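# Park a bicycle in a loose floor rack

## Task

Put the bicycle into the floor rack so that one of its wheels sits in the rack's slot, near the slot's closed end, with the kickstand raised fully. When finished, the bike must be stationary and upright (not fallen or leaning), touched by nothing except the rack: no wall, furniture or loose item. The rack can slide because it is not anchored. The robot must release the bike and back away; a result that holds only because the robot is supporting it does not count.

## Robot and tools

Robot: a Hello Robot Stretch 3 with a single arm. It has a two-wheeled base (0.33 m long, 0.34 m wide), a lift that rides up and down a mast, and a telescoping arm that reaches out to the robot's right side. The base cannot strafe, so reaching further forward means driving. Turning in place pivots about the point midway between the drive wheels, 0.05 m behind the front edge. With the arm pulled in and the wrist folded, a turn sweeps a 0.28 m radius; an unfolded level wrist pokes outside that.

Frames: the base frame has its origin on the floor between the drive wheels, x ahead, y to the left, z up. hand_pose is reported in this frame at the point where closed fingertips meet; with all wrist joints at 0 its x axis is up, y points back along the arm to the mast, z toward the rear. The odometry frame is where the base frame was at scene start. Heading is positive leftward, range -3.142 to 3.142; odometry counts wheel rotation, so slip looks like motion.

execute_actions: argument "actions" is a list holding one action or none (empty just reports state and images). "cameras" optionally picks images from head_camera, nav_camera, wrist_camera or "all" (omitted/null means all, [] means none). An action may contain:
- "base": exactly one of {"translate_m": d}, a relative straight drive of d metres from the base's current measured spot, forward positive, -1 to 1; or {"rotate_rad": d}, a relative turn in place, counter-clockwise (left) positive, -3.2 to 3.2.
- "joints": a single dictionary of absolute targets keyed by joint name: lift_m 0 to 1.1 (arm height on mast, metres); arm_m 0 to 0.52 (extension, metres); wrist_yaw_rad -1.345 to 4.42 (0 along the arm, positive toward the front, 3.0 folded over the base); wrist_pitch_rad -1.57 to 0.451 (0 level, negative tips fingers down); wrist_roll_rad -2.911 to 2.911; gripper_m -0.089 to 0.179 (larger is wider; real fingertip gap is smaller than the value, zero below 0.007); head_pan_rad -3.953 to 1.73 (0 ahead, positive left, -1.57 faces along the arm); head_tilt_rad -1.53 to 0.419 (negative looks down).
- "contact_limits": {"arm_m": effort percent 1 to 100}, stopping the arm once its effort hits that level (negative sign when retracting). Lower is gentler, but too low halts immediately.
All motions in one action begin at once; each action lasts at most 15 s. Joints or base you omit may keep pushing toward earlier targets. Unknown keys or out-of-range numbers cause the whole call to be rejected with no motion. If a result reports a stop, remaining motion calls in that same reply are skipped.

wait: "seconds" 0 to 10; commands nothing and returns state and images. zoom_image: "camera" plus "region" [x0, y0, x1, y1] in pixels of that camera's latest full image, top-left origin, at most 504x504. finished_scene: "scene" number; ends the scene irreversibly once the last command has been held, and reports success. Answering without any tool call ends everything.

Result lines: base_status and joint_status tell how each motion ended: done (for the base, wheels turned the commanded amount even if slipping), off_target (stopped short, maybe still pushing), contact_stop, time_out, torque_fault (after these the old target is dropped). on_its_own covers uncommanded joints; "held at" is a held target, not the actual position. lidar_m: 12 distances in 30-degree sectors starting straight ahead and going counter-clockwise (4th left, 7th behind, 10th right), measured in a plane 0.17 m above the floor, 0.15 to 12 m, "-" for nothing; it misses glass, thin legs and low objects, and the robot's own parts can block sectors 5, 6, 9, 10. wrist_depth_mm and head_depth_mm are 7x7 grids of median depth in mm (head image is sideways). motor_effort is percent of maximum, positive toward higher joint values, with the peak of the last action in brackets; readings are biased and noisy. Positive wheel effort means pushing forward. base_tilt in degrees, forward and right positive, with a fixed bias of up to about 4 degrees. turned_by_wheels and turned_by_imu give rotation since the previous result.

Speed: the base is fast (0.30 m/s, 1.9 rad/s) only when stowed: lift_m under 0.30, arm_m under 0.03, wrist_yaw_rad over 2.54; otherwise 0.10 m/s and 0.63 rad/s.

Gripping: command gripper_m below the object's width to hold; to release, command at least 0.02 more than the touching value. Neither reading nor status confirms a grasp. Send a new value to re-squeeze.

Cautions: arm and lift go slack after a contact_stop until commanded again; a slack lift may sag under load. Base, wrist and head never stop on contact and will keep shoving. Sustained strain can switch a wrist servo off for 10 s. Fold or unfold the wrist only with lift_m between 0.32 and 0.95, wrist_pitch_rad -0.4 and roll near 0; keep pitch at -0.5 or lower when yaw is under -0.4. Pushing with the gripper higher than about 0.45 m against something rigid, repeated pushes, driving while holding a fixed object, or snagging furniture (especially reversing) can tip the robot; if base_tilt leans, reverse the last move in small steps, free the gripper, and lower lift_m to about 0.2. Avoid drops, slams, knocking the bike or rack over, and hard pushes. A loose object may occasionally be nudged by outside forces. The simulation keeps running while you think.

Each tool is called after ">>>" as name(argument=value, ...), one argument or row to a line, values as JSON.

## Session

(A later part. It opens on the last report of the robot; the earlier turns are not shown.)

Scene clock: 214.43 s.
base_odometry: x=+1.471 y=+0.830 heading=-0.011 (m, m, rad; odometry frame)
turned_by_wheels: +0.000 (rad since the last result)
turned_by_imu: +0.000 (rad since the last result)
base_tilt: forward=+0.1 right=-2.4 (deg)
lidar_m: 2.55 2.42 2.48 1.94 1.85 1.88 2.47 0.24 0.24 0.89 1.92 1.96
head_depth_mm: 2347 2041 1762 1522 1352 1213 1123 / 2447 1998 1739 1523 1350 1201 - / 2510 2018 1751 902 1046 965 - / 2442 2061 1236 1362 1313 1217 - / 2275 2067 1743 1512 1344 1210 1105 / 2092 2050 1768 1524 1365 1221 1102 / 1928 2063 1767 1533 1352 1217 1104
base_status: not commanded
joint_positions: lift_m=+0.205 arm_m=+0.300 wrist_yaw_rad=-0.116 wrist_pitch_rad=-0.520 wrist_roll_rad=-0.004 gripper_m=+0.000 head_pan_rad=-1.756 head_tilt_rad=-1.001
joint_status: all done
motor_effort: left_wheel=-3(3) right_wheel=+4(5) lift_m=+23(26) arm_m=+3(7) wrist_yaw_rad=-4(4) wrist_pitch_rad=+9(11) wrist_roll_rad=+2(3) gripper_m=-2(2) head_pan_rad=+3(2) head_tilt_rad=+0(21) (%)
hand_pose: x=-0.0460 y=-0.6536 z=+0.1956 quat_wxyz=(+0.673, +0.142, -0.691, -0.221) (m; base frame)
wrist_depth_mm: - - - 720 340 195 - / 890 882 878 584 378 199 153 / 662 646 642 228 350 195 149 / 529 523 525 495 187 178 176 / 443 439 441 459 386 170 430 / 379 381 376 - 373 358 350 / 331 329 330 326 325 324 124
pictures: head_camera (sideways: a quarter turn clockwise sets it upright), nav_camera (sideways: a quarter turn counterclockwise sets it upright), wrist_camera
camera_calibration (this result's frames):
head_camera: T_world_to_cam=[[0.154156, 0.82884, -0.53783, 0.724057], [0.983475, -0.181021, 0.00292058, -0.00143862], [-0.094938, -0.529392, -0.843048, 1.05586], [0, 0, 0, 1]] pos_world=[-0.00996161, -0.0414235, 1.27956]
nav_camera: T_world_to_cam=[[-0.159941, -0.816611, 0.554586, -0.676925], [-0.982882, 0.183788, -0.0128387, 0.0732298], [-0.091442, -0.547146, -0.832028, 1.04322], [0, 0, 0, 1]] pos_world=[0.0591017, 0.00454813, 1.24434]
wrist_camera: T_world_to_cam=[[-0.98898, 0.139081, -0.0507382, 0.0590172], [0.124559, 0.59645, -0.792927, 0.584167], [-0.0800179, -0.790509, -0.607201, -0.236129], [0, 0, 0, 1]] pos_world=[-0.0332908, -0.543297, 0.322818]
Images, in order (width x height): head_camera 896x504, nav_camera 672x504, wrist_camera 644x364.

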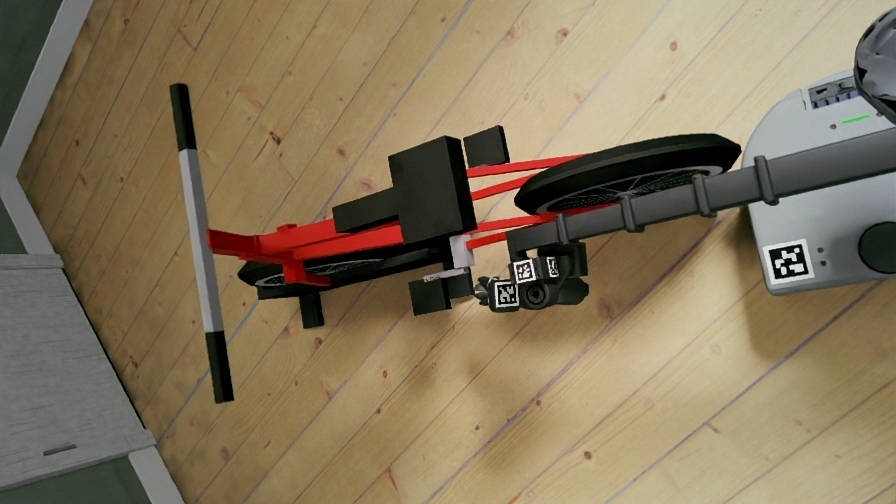

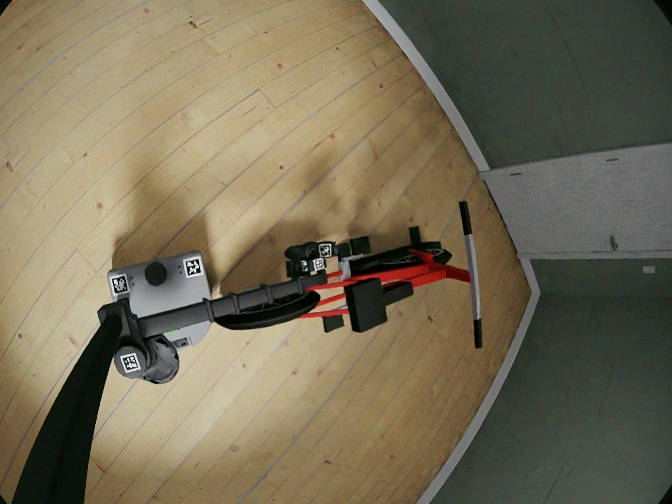

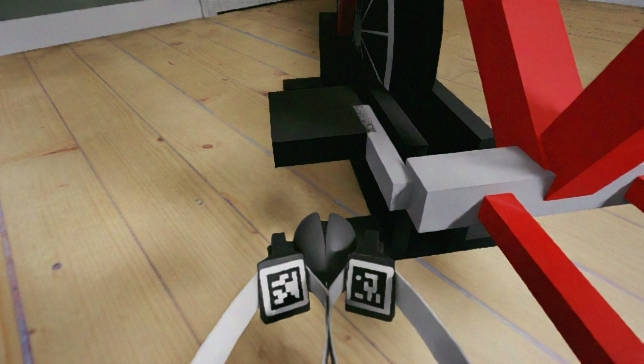

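>>> execute_actions(
  actions=[
    {"joints": {"wrist_yaw_rad": -0.07, "lift_m": 0.213, "arm_m": 0.355}},
  ],
  cameras=["wrist_camera"],
)

>>> execute_actions(
  actions=[
    {"joints": {"arm_m": 0.41}, "contact_limits": {"arm_m": 12}},
  ],
  cameras=["head_camera", "wrist_camera"],
)

Scene clock: 216.20 s.
base_odometry: x=+1.471 y=+0.830 heading=-0.011 (m, m, rad; odometry frame)
turned_by_wheels: +0.000 (rad since the last result)
turned_by_imu: +0.000 (rad since the last result)
base_tilt: forward=+0.1 right=-2.3 (deg)
lidar_m: 2.55 2.42 2.48 1.94 1.85 1.89 2.46 0.24 0.24 0.88 1.91 1.95
head_depth_mm: 2330 2053 1759 1529 1363 1211 1114 / 2428 1981 1756 1521 1356 1201 - / 2463 1995 1762 896 1046 963 - / 2416 2065 1237 1287 1329 1217 - / 2312 2047 1718 1533 1359 1217 1101 / 2086 2050 1759 1528 1356 1214 1100 / 1918 2067 1765 1523 1355 1211 1109
base_status: not commanded
joint_positions: lift_m=+0.213 arm_m=+0.355 wrist_yaw_rad=-0.073 wrist_pitch_rad=-0.520 wrist_roll_rad=-0.004 gripper_m=+0.000 head_pan_rad=-1.756 head_tilt_rad=-1.001
joint_status: all done
motor_effort: left_wheel=-3(3) right_wheel=+4(4) lift_m=+30(36) arm_m=+3(5) wrist_yaw_rad=+2(6) wrist_pitch_rad=+9(9) wrist_roll_rad=+1(2) gripper_m=-2(2) head_pan_rad=+3(2) head_tilt_rad=+1(1) (%)
hand_pose: x=-0.0369 y=-0.7096 z=+0.2034 quat_wxyz=(+0.678, +0.157, -0.688, -0.207) (m; base frame)
wrist_depth_mm: - - - - 347 278 158 / 911 891 887 800 357 752 153 / 672 665 673 554 332 612 156 / 539 540 536 201 201 300 158 / 455 448 450 192 186 288 148 / 387 385 383 - 244 137 134 / 341 339 337 340 333 318 130
pictures: wrist_camera
camera_calibration (this result's frames):
wrist_camera: T_world_to_cam=[[-0.994023, 0.0964482, -0.0511484, 0.0457776], [0.0991083, 0.600753, -0.793267, 0.624779], [-0.0457816, -0.793595, -0.606721, -0.275921], [0, 0, 0, 1]] pos_world=[-0.0290488, -0.598722, 0.330551]
Images, in order (width x height): wrist_camera 644x364.

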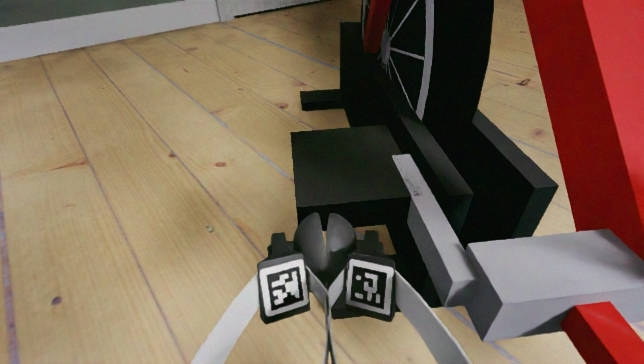

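Scene clock: 217.73 s.
base_odometry: x=+1.471 y=+0.830 heading=-0.011 (m, m, rad; odometry frame)
turned_by_wheels: +0.000 (rad since the last result)
turned_by_imu: +0.000 (rad since the last result)
base_tilt: forward=+0.1 right=-2.3 (deg)
lidar_m: 2.56 2.42 2.48 1.94 1.86 1.89 2.46 2.34 0.28 0.93 1.91 1.96
head_depth_mm: 2338 2045 1748 1521 1351 1211 1111 / 2433 2009 1751 1522 1352 1217 - / 2491 2031 1760 1085 1010 1038 - / 2405 1945 1258 1375 1329 1212 - / 2279 2015 1736 1529 1354 1220 1096 / 2090 2079 1778 1540 1353 1212 1105 / 1938 2041 1754 1529 1359 1218 1103
base_status: not commanded
joint_positions: lift_m=+0.213 arm_m=+0.410 wrist_yaw_rad=-0.068 wrist_pitch_rad=-0.521 wrist_roll_rad=-0.003 gripper_m=+0.000 head_pan_rad=-1.756 head_tilt_rad=-1.001
joint_status: all done
motor_effort: left_wheel=-2(3) right_wheel=+3(4) lift_m=+28(30) arm_m=+4(9) wrist_yaw_rad=-2(3) wrist_pitch_rad=+10(14) wrist_roll_rad=+1(2) gripper_m=-2(3) head_pan_rad=+3(4) head_tilt_rad=+1(1) (%)
contact_limits: arm_m 12 (drawing in: default 19, maximum 31; extending or still: default 27, maximum 44)
hand_pose: x=-0.0359 y=-0.7644 z=+0.2033 quat_wxyz=(+0.678, +0.159, -0.688, -0.205) (m; base frame)
wrist_depth_mm: - - - - 349 280 153 / 897 906 879 809 365 737 155 / 667 673 667 666 328 584 157 / 547 539 536 202 200 290 159 / 452 454 448 188 182 240 148 / 387 387 381 - 292 136 131 / 338 342 335 325 306 138 127
pictures: head_camera (sideways: a quarter turn clockwise sets it upright), wrist_camera
camera_calibration (this result's frames):
head_camera: T_world_to_cam=[[0.154127, 0.828684, -0.538077, 0.72438], [0.983475, -0.181021, 0.00291955, -0.00143729], [-0.0949837, -0.529636, -0.84289, 1.05566], [0, 0, 0, 1]] pos_world=[-0.00996282, -0.04143, 1.27958]
wrist_camera: T_world_to_cam=[[-0.994453, 0.0918384, -0.0512804, 0.0485581], [0.096479, 0.602187, -0.792504, 0.658343], [-0.041902, -0.793055, -0.607707, -0.318721], [0, 0, 0, 1]] pos_world=[-0.0285826, -0.653669, 0.330541]
Images, in order (width x height): head_camera 896x504, wrist_camera 644x364.

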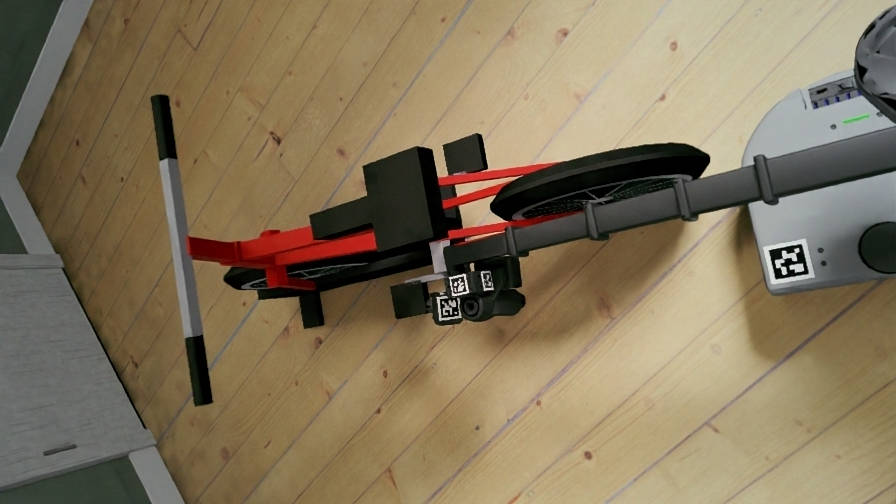

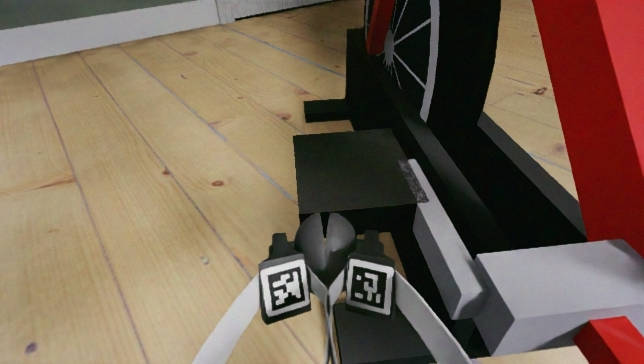

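>>> execute_actions(
  actions=[
    {"joints": {"arm_m": 0.425}, "contact_limits": {"arm_m": 10}},
  ],
  cameras=["head_camera"],
)

Scene clock: 218.77 s.
base_odometry: x=+1.471 y=+0.830 heading=-0.011 (m, m, rad; odometry frame)
turned_by_wheels: +0.000 (rad since the last result)
turned_by_imu: +0.000 (rad since the last result)
base_tilt: forward=+0.1 right=-2.3 (deg)
lidar_m: 2.54 2.42 2.48 1.94 1.85 1.89 2.46 2.34 0.29 0.95 1.91 1.96
head_depth_mm: 2308 2054 1738 1513 1350 1214 1110 / 2453 2011 1738 1521 1351 1210 - / 2532 2016 1759 1113 1011 1067 - / 2379 2013 1260 1293 1329 1212 - / 2308 2016 1722 1497 1352 1221 1104 / 2081 2006 1757 1532 1357 1222 1099 / 1922 2054 1768 1534 1351 1212 1105
base_status: not commanded
joint_positions: lift_m=+0.213 arm_m=+0.424 wrist_yaw_rad=-0.068 wrist_pitch_rad=-0.523 wrist_roll_rad=-0.003 gripper_m=+0.000 head_pan_rad=-1.756 head_tilt_rad=-1.001
joint_status: all done
motor_effort: left_wheel=-2(2) right_wheel=+2(3) lift_m=+28(28) arm_m=+6(5) wrist_yaw_rad=-2(1) wrist_pitch_rad=+11(12) wrist_roll_rad=+1(1) gripper_m=-2(2) head_pan_rad=+3(2) head_tilt_rad=+0(0) (%)
contact_limits: arm_m 10 (drawing in: default 19, maximum 31; extending or still: default 27, maximum 44)
hand_pose: x=-0.0359 y=-0.7789 z=+0.2027 quat_wxyz=(+0.678, +0.160, -0.687, -0.206) (m; base frame)
wrist_depth_mm: - - - - 353 277 152 / 905 873 855 814 367 769 155 / 660 666 659 648 327 585 158 / 544 537 532 200 199 287 160 / 447 450 443 183 180 237 148 / 382 382 382 - 296 136 131 / 339 339 334 327 304 138 126
pictures: head_camera (sideways: a quarter turn clockwise sets it upright)
camera_calibration (this result's frames):
head_camera: T_world_to_cam=[[0.154126, 0.828684, -0.538077, 0.72438], [0.983475, -0.18102, 0.00291955, -0.00143729], [-0.0949835, -0.529636, -0.84289, 1.05566], [0, 0, 0, 1]] pos_world=[-0.00996281, -0.04143, 1.27958]
Images, in order (width x height): head_camera 896x504.

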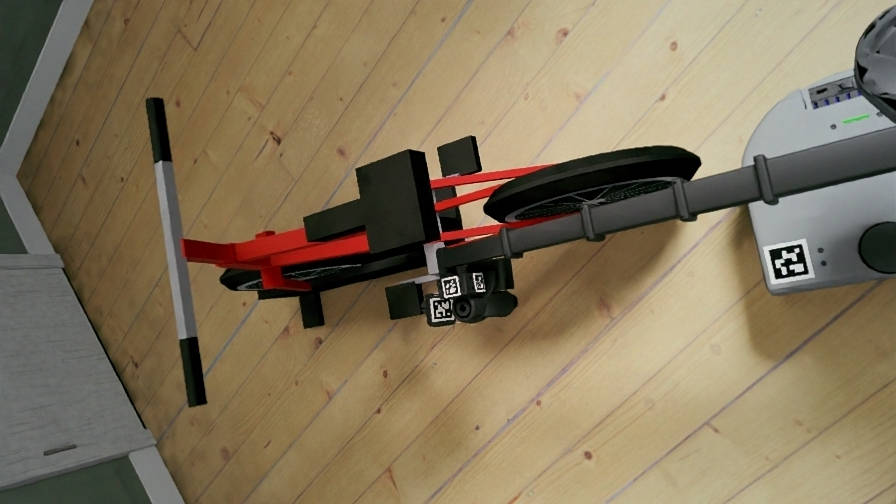

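>>> execute_actions(
  actions=[
    {"base": {"translate_m": 0.4}, "joints": {"arm_m": 0.0, "head_pan_rad": -2.3, "head_tilt_rad": -0.95}},
  ],
)

Scene clock: 224.07 s.
base_odometry: x=+1.871 y=+0.826 heading=-0.011 (m, m, rad; odometry frame)
turned_by_wheels: +0.000 (rad since the last result)
turned_by_imu: +0.000 (rad since the last result)
base_tilt: forward=+0.1 right=-2.3 (deg)
lidar_m: 2.20 2.08 2.14 2.17 2.07 2.11 2.79 0.61 0.80 1.79 1.70 1.73
head_depth_mm: 2400 2175 1851 1567 1388 1240 1128 / 2445 2222 1834 1595 1336 1231 - / 2522 2216 1817 1240 1361 1236 - / 2534 2212 1134 1530 1384 1245 - / 2610 2100 1441 1534 1385 1230 - / 2603 2137 1586 1574 1386 1250 1108 / 2672 2232 1853 1586 1389 1234 1109
base_status: done
joint_positions: lift_m=+0.213 arm_m=+0.000 wrist_yaw_rad=-0.069 wrist_pitch_rad=-0.519 wrist_roll_rad=-0.003 gripper_m=+0.000 head_pan_rad=-2.293 head_tilt_rad=-0.952
joint_status: all done
motor_effort: left_wheel=-3(5) right_wheel=+4(10) lift_m=+28(27) arm_m=-2(4) wrist_yaw_rad=-2(2) wrist_pitch_rad=+9(11) wrist_roll_rad=+1(1) gripper_m=-3(2) head_pan_rad=-3(30) head_tilt_rad=+1(11) (%)
hand_pose: x=-0.0360 y=-0.3552 z=+0.2035 quat_wxyz=(+0.678, +0.159, -0.688, -0.205) (m; base frame)
wrist_depth_mm: - - - - - 776 569 / 911 885 899 872 843 765 628 / 686 670 673 657 652 639 636 / 547 543 537 536 523 530 508 / 457 458 447 479 437 439 442 / 392 390 388 - 386 376 376 / 339 341 340 338 337 333 332
pictures: head_camera (sideways: a quarter turn clockwise sets it upright), nav_camera (sideways: a quarter turn counterclockwise sets it upright), wrist_camera
camera_calibration (this result's frames):
head_camera: T_world_to_cam=[[0.537873, 0.612701, -0.579043, 0.775408], [0.752787, -0.658258, 0.00274298, 0.000199613], [-0.379479, -0.437372, -0.815292, 1.02151], [0, 0, 0, 1]] pos_world=[-0.0295775, -0.0281803, 1.28183]
nav_camera: T_world_to_cam=[[-0.536052, -0.598619, 0.595234, -0.727588], [-0.751191, 0.659961, -0.0127894, 0.0717531], [-0.385176, -0.453991, -0.80345, 1.00786], [0, 0, 0, 1]] pos_world=[0.0520768, -0.0253447, 1.24377]
wrist_camera: T_world_to_cam=[[-0.994411, 0.0921735, -0.0514879, 0.0110769], [0.0967918, 0.60111, -0.793283, 0.411931], [-0.0421698, -0.793833, -0.606672, 0.00547532], [0, 0, 0, 1]] pos_world=[-0.0286257, -0.24429, 0.33067]
Images, in order (width x height): head_camera 896x504, nav_camera 672x504, wrist_camera 644x364.

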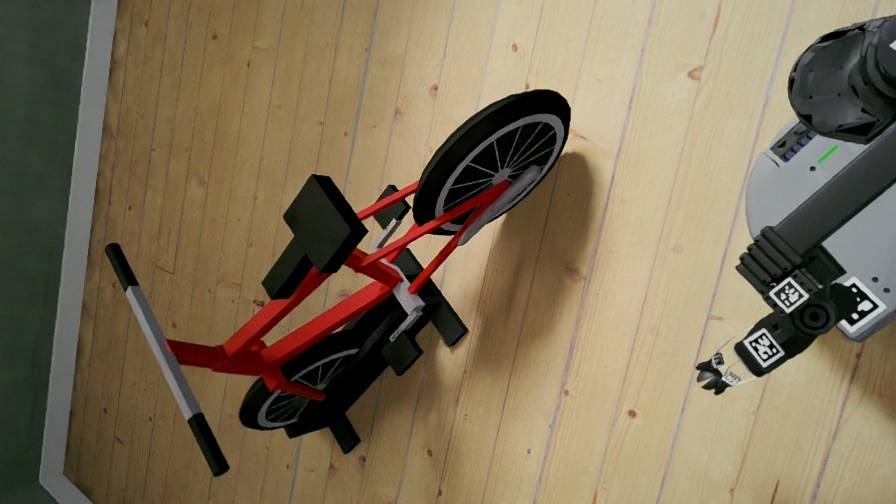

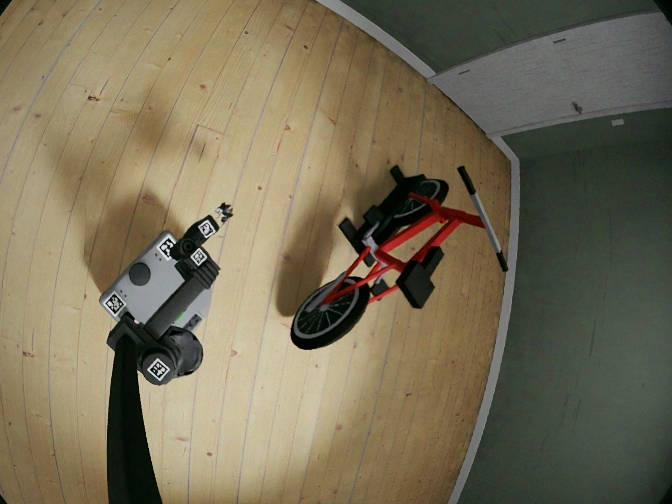

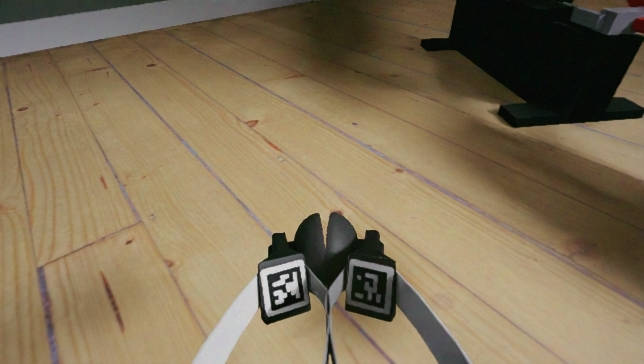

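>>> zoom_image(
  camera="head_camera",
  region=[400, 80, 600, 300],
)

>>> zoom_image(
  camera="head_camera",
  region=[220, 310, 420, 470],
)

Region (400, 80, 600, 300) of head_camera's 896x504 image, scaled by 2.291, with more detail than that image has; it fills the left 458 columns of this view, and the rest is white.

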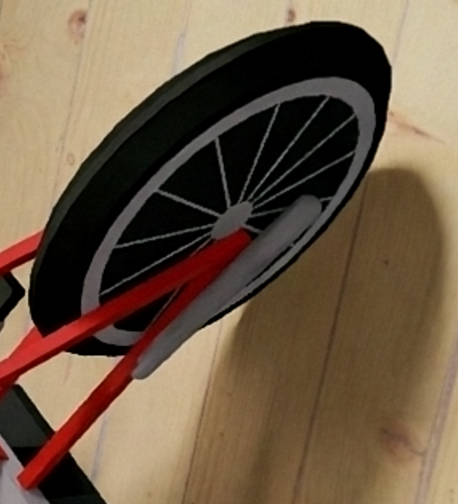

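Region (220, 310, 420, 470) of head_camera's 896x504 image, scaled by 2.520, with more detail than that image has; it fills the top 403 rows of this view, and the rest is white.

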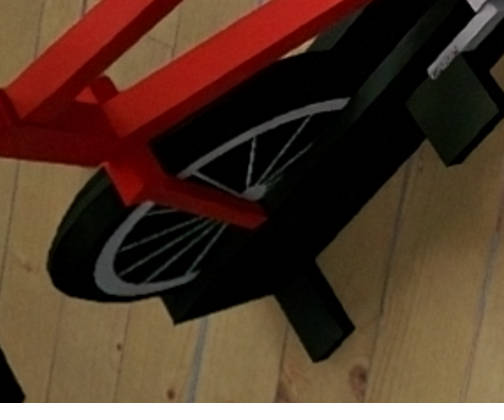

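>>> execute_actions(
  actions=[
    {"base": {"translate_m": 0.25}, "joints": {"head_pan_rad": -2.45, "head_tilt_rad": -0.85}},
  ],
  cameras=["head_camera"],
)

Scene clock: 228.00 s.
base_odometry: x=+2.121 y=+0.823 heading=-0.011 (m, m, rad; odometry frame)
turned_by_wheels: +0.000 (rad since the last result)
turned_by_imu: +0.001 (rad since the last result)
base_tilt: forward=+0.1 right=-2.4 (deg)
lidar_m: 1.97 1.87 1.93 2.32 2.21 2.25 0.87 0.85 1.25 1.64 1.56 1.60
head_depth_mm: 2546 2636 2079 1710 1450 1271 1121 / 2568 2627 2078 1350 1424 1268 1136 / 2615 2636 1955 1373 1459 1264 1162 / 2649 2653 1347 1603 1452 1273 1162 / 2645 2548 1537 1634 1456 1271 1142 / 2688 2677 1682 1722 1455 1274 1142 / 2679 2652 2114 1725 1466 1275 1122
base_status: done
joint_positions: lift_m=+0.213 arm_m=+0.000 wrist_yaw_rad=-0.069 wrist_pitch_rad=-0.519 wrist_roll_rad=-0.003 gripper_m=+0.000 head_pan_rad=-2.443 head_tilt_rad=-0.853
joint_status: all done
motor_effort: left_wheel=-3(5) right_wheel=+4(9) lift_m=+28(28) arm_m=-2(2) wrist_yaw_rad=-1(2) wrist_pitch_rad=+9(9) wrist_roll_rad=+1(1) gripper_m=-2(2) head_pan_rad=-3(15) head_tilt_rad=+2(17) (%)
hand_pose: x=-0.0360 y=-0.3552 z=+0.2035 quat_wxyz=(+0.678, +0.159, -0.688, -0.205) (m; base frame)
wrist_depth_mm: - - - - - - 833 / 917 927 877 880 880 854 779 / 685 671 664 671 655 657 646 / 543 548 537 529 532 517 517 / 458 455 447 474 442 438 432 / 391 386 389 - 385 373 377 / 344 337 336 333 335 331 330
pictures: head_camera (sideways: a quarter turn clockwise sets it upright)
camera_calibration (this result's frames):
head_camera: T_world_to_cam=[[0.576547, 0.48618, -0.656676, 0.876321], [0.646227, -0.763142, 0.00237002, 0.00133486], [-0.499984, -0.425728, -0.754169, 0.942774], [0, 0, 0, 1]] pos_world=[-0.03473, -0.0236648, 1.28647]
Images, in order (width x height): head_camera 896x504.

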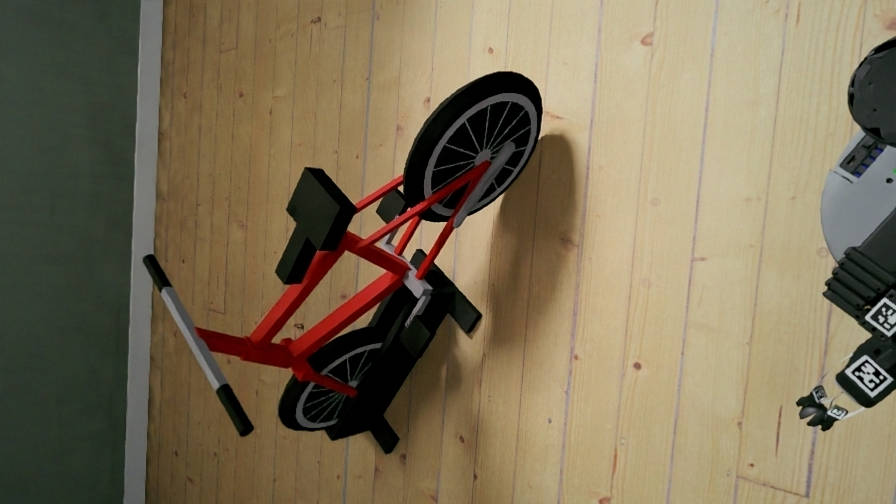

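>>> execute_actions(
  actions=[],
)

Scene clock: 228.60 s.
base_odometry: x=+2.121 y=+0.823 heading=-0.011 (m, m, rad; odometry frame)
turned_by_wheels: +0.000 (rad since the last result)
turned_by_imu: +0.000 (rad since the last result)
base_tilt: forward=+0.1 right=-2.3 (deg)
lidar_m: 1.98 1.88 1.92 2.32 2.21 2.25 0.86 0.85 1.25 1.65 1.56 1.60
head_depth_mm: 2559 2650 2076 1727 1457 1269 1122 / 2550 2612 2093 1361 1429 1266 1137 / 2578 2630 1956 1375 1466 1260 1162 / 2614 2661 1333 1599 1467 1271 1168 / 2654 2544 1551 1639 1468 1277 1142 / 2704 2683 1691 1731 1464 1277 1144 / 2669 2697 2121 1724 1472 1280 1128
base_status: done
joint_positions: lift_m=+0.213 arm_m=+0.000 wrist_yaw_rad=-0.069 wrist_pitch_rad=-0.519 wrist_roll_rad=-0.003 gripper_m=+0.000 head_pan_rad=-2.443 head_tilt_rad=-0.853
joint_status: all done
motor_effort: left_wheel=-3(5) right_wheel=+4(9) lift_m=+27(28) arm_m=-2(2) wrist_yaw_rad=-1(2) wrist_pitch_rad=+9(9) wrist_roll_rad=+1(1) gripper_m=-2(2) head_pan_rad=-3(15) head_tilt_rad=+2(17) (%)
hand_pose: x=-0.0360 y=-0.3552 z=+0.2035 quat_wxyz=(+0.678, +0.159, -0.688, -0.205) (m; base frame)
wrist_depth_mm: - - - - - - 818 / 923 885 883 874 859 831 807 / 679 676 675 655 652 636 642 / 544 539 539 529 532 524 521 / 464 453 455 474 445 433 435 / 393 383 386 - 386 375 376 / 338 341 338 335 335 331 331
pictures: head_camera (sideways: a quarter turn clockwise sets it upright), nav_camera (sideways: a quarter turn counterclockwise sets it upright), wrist_camera
camera_calibration (this result's frames):
head_camera: T_world_to_cam=[[0.576547, 0.48618, -0.656676, 0.876321], [0.646227, -0.763141, 0.00237002, 0.00133486], [-0.499984, -0.425728, -0.754169, 0.942775], [0, 0, 0, 1]] pos_world=[-0.0347299, -0.0236649, 1.28647]
nav_camera: T_world_to_cam=[[-0.571464, -0.471537, 0.671626, -0.826908], [-0.645163, 0.763941, -0.0125975, 0.0708582], [-0.507143, -0.440507, -0.740783, 0.927114], [0, 0, 0, 1]] pos_world=[0.0433465, -0.0356483, 1.24306]
wrist_camera: T_world_to_cam=[[-0.994411, 0.0921736, -0.0514879, 0.0110769], [0.096792, 0.60111, -0.793283, 0.411931], [-0.0421699, -0.793833, -0.606672, 0.00547543], [0, 0, 0, 1]] pos_world=[-0.0286257, -0.24429, 0.33067]
Images, in order (width x height): head_camera 896x504, nav_camera 672x504, wrist_camera 644x364.

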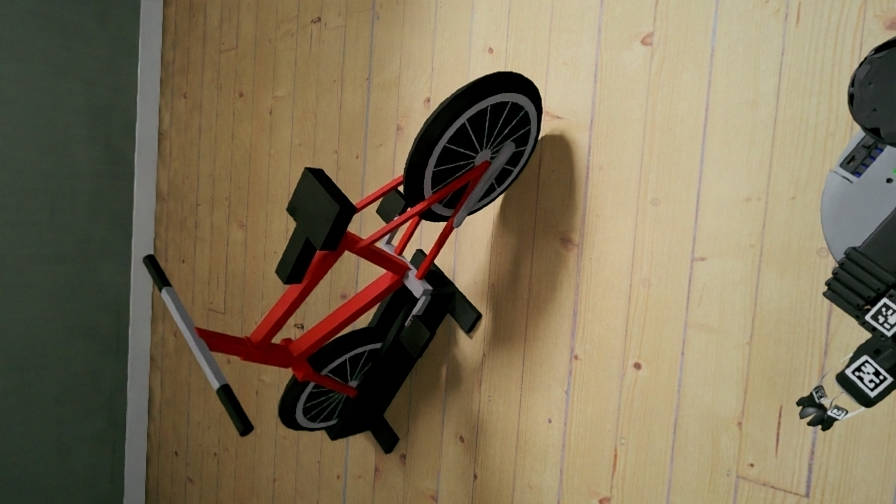

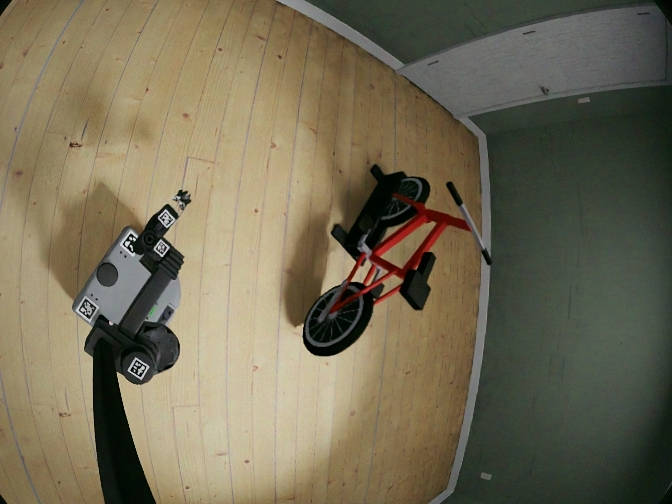

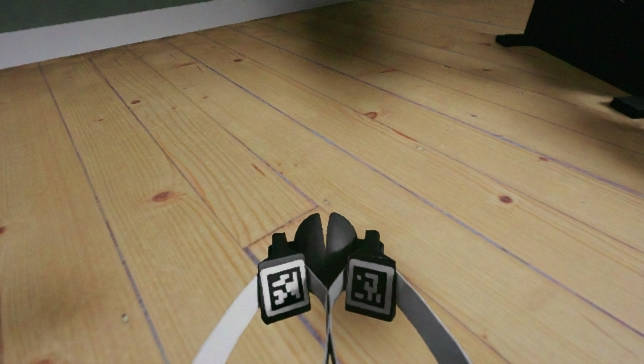

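>>> zoom_image(
  camera="head_camera",
  region=[260, 60, 560, 470],
)

Region (260, 60, 560, 470) of head_camera's 896x504 image, scaled by 1.229, with more detail than that image has; it fills the left 369 columns of this view, and the rest is white.

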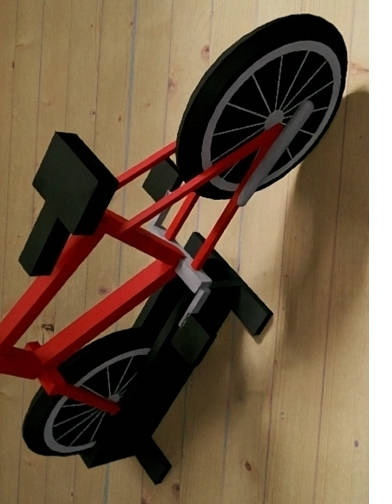

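The bike is in the rack with the kickstand folded, and the robot is clear, so I'm ending scene 1.

>>> finished_scene(
  scene=1,
)

The scene is finished: the task was done.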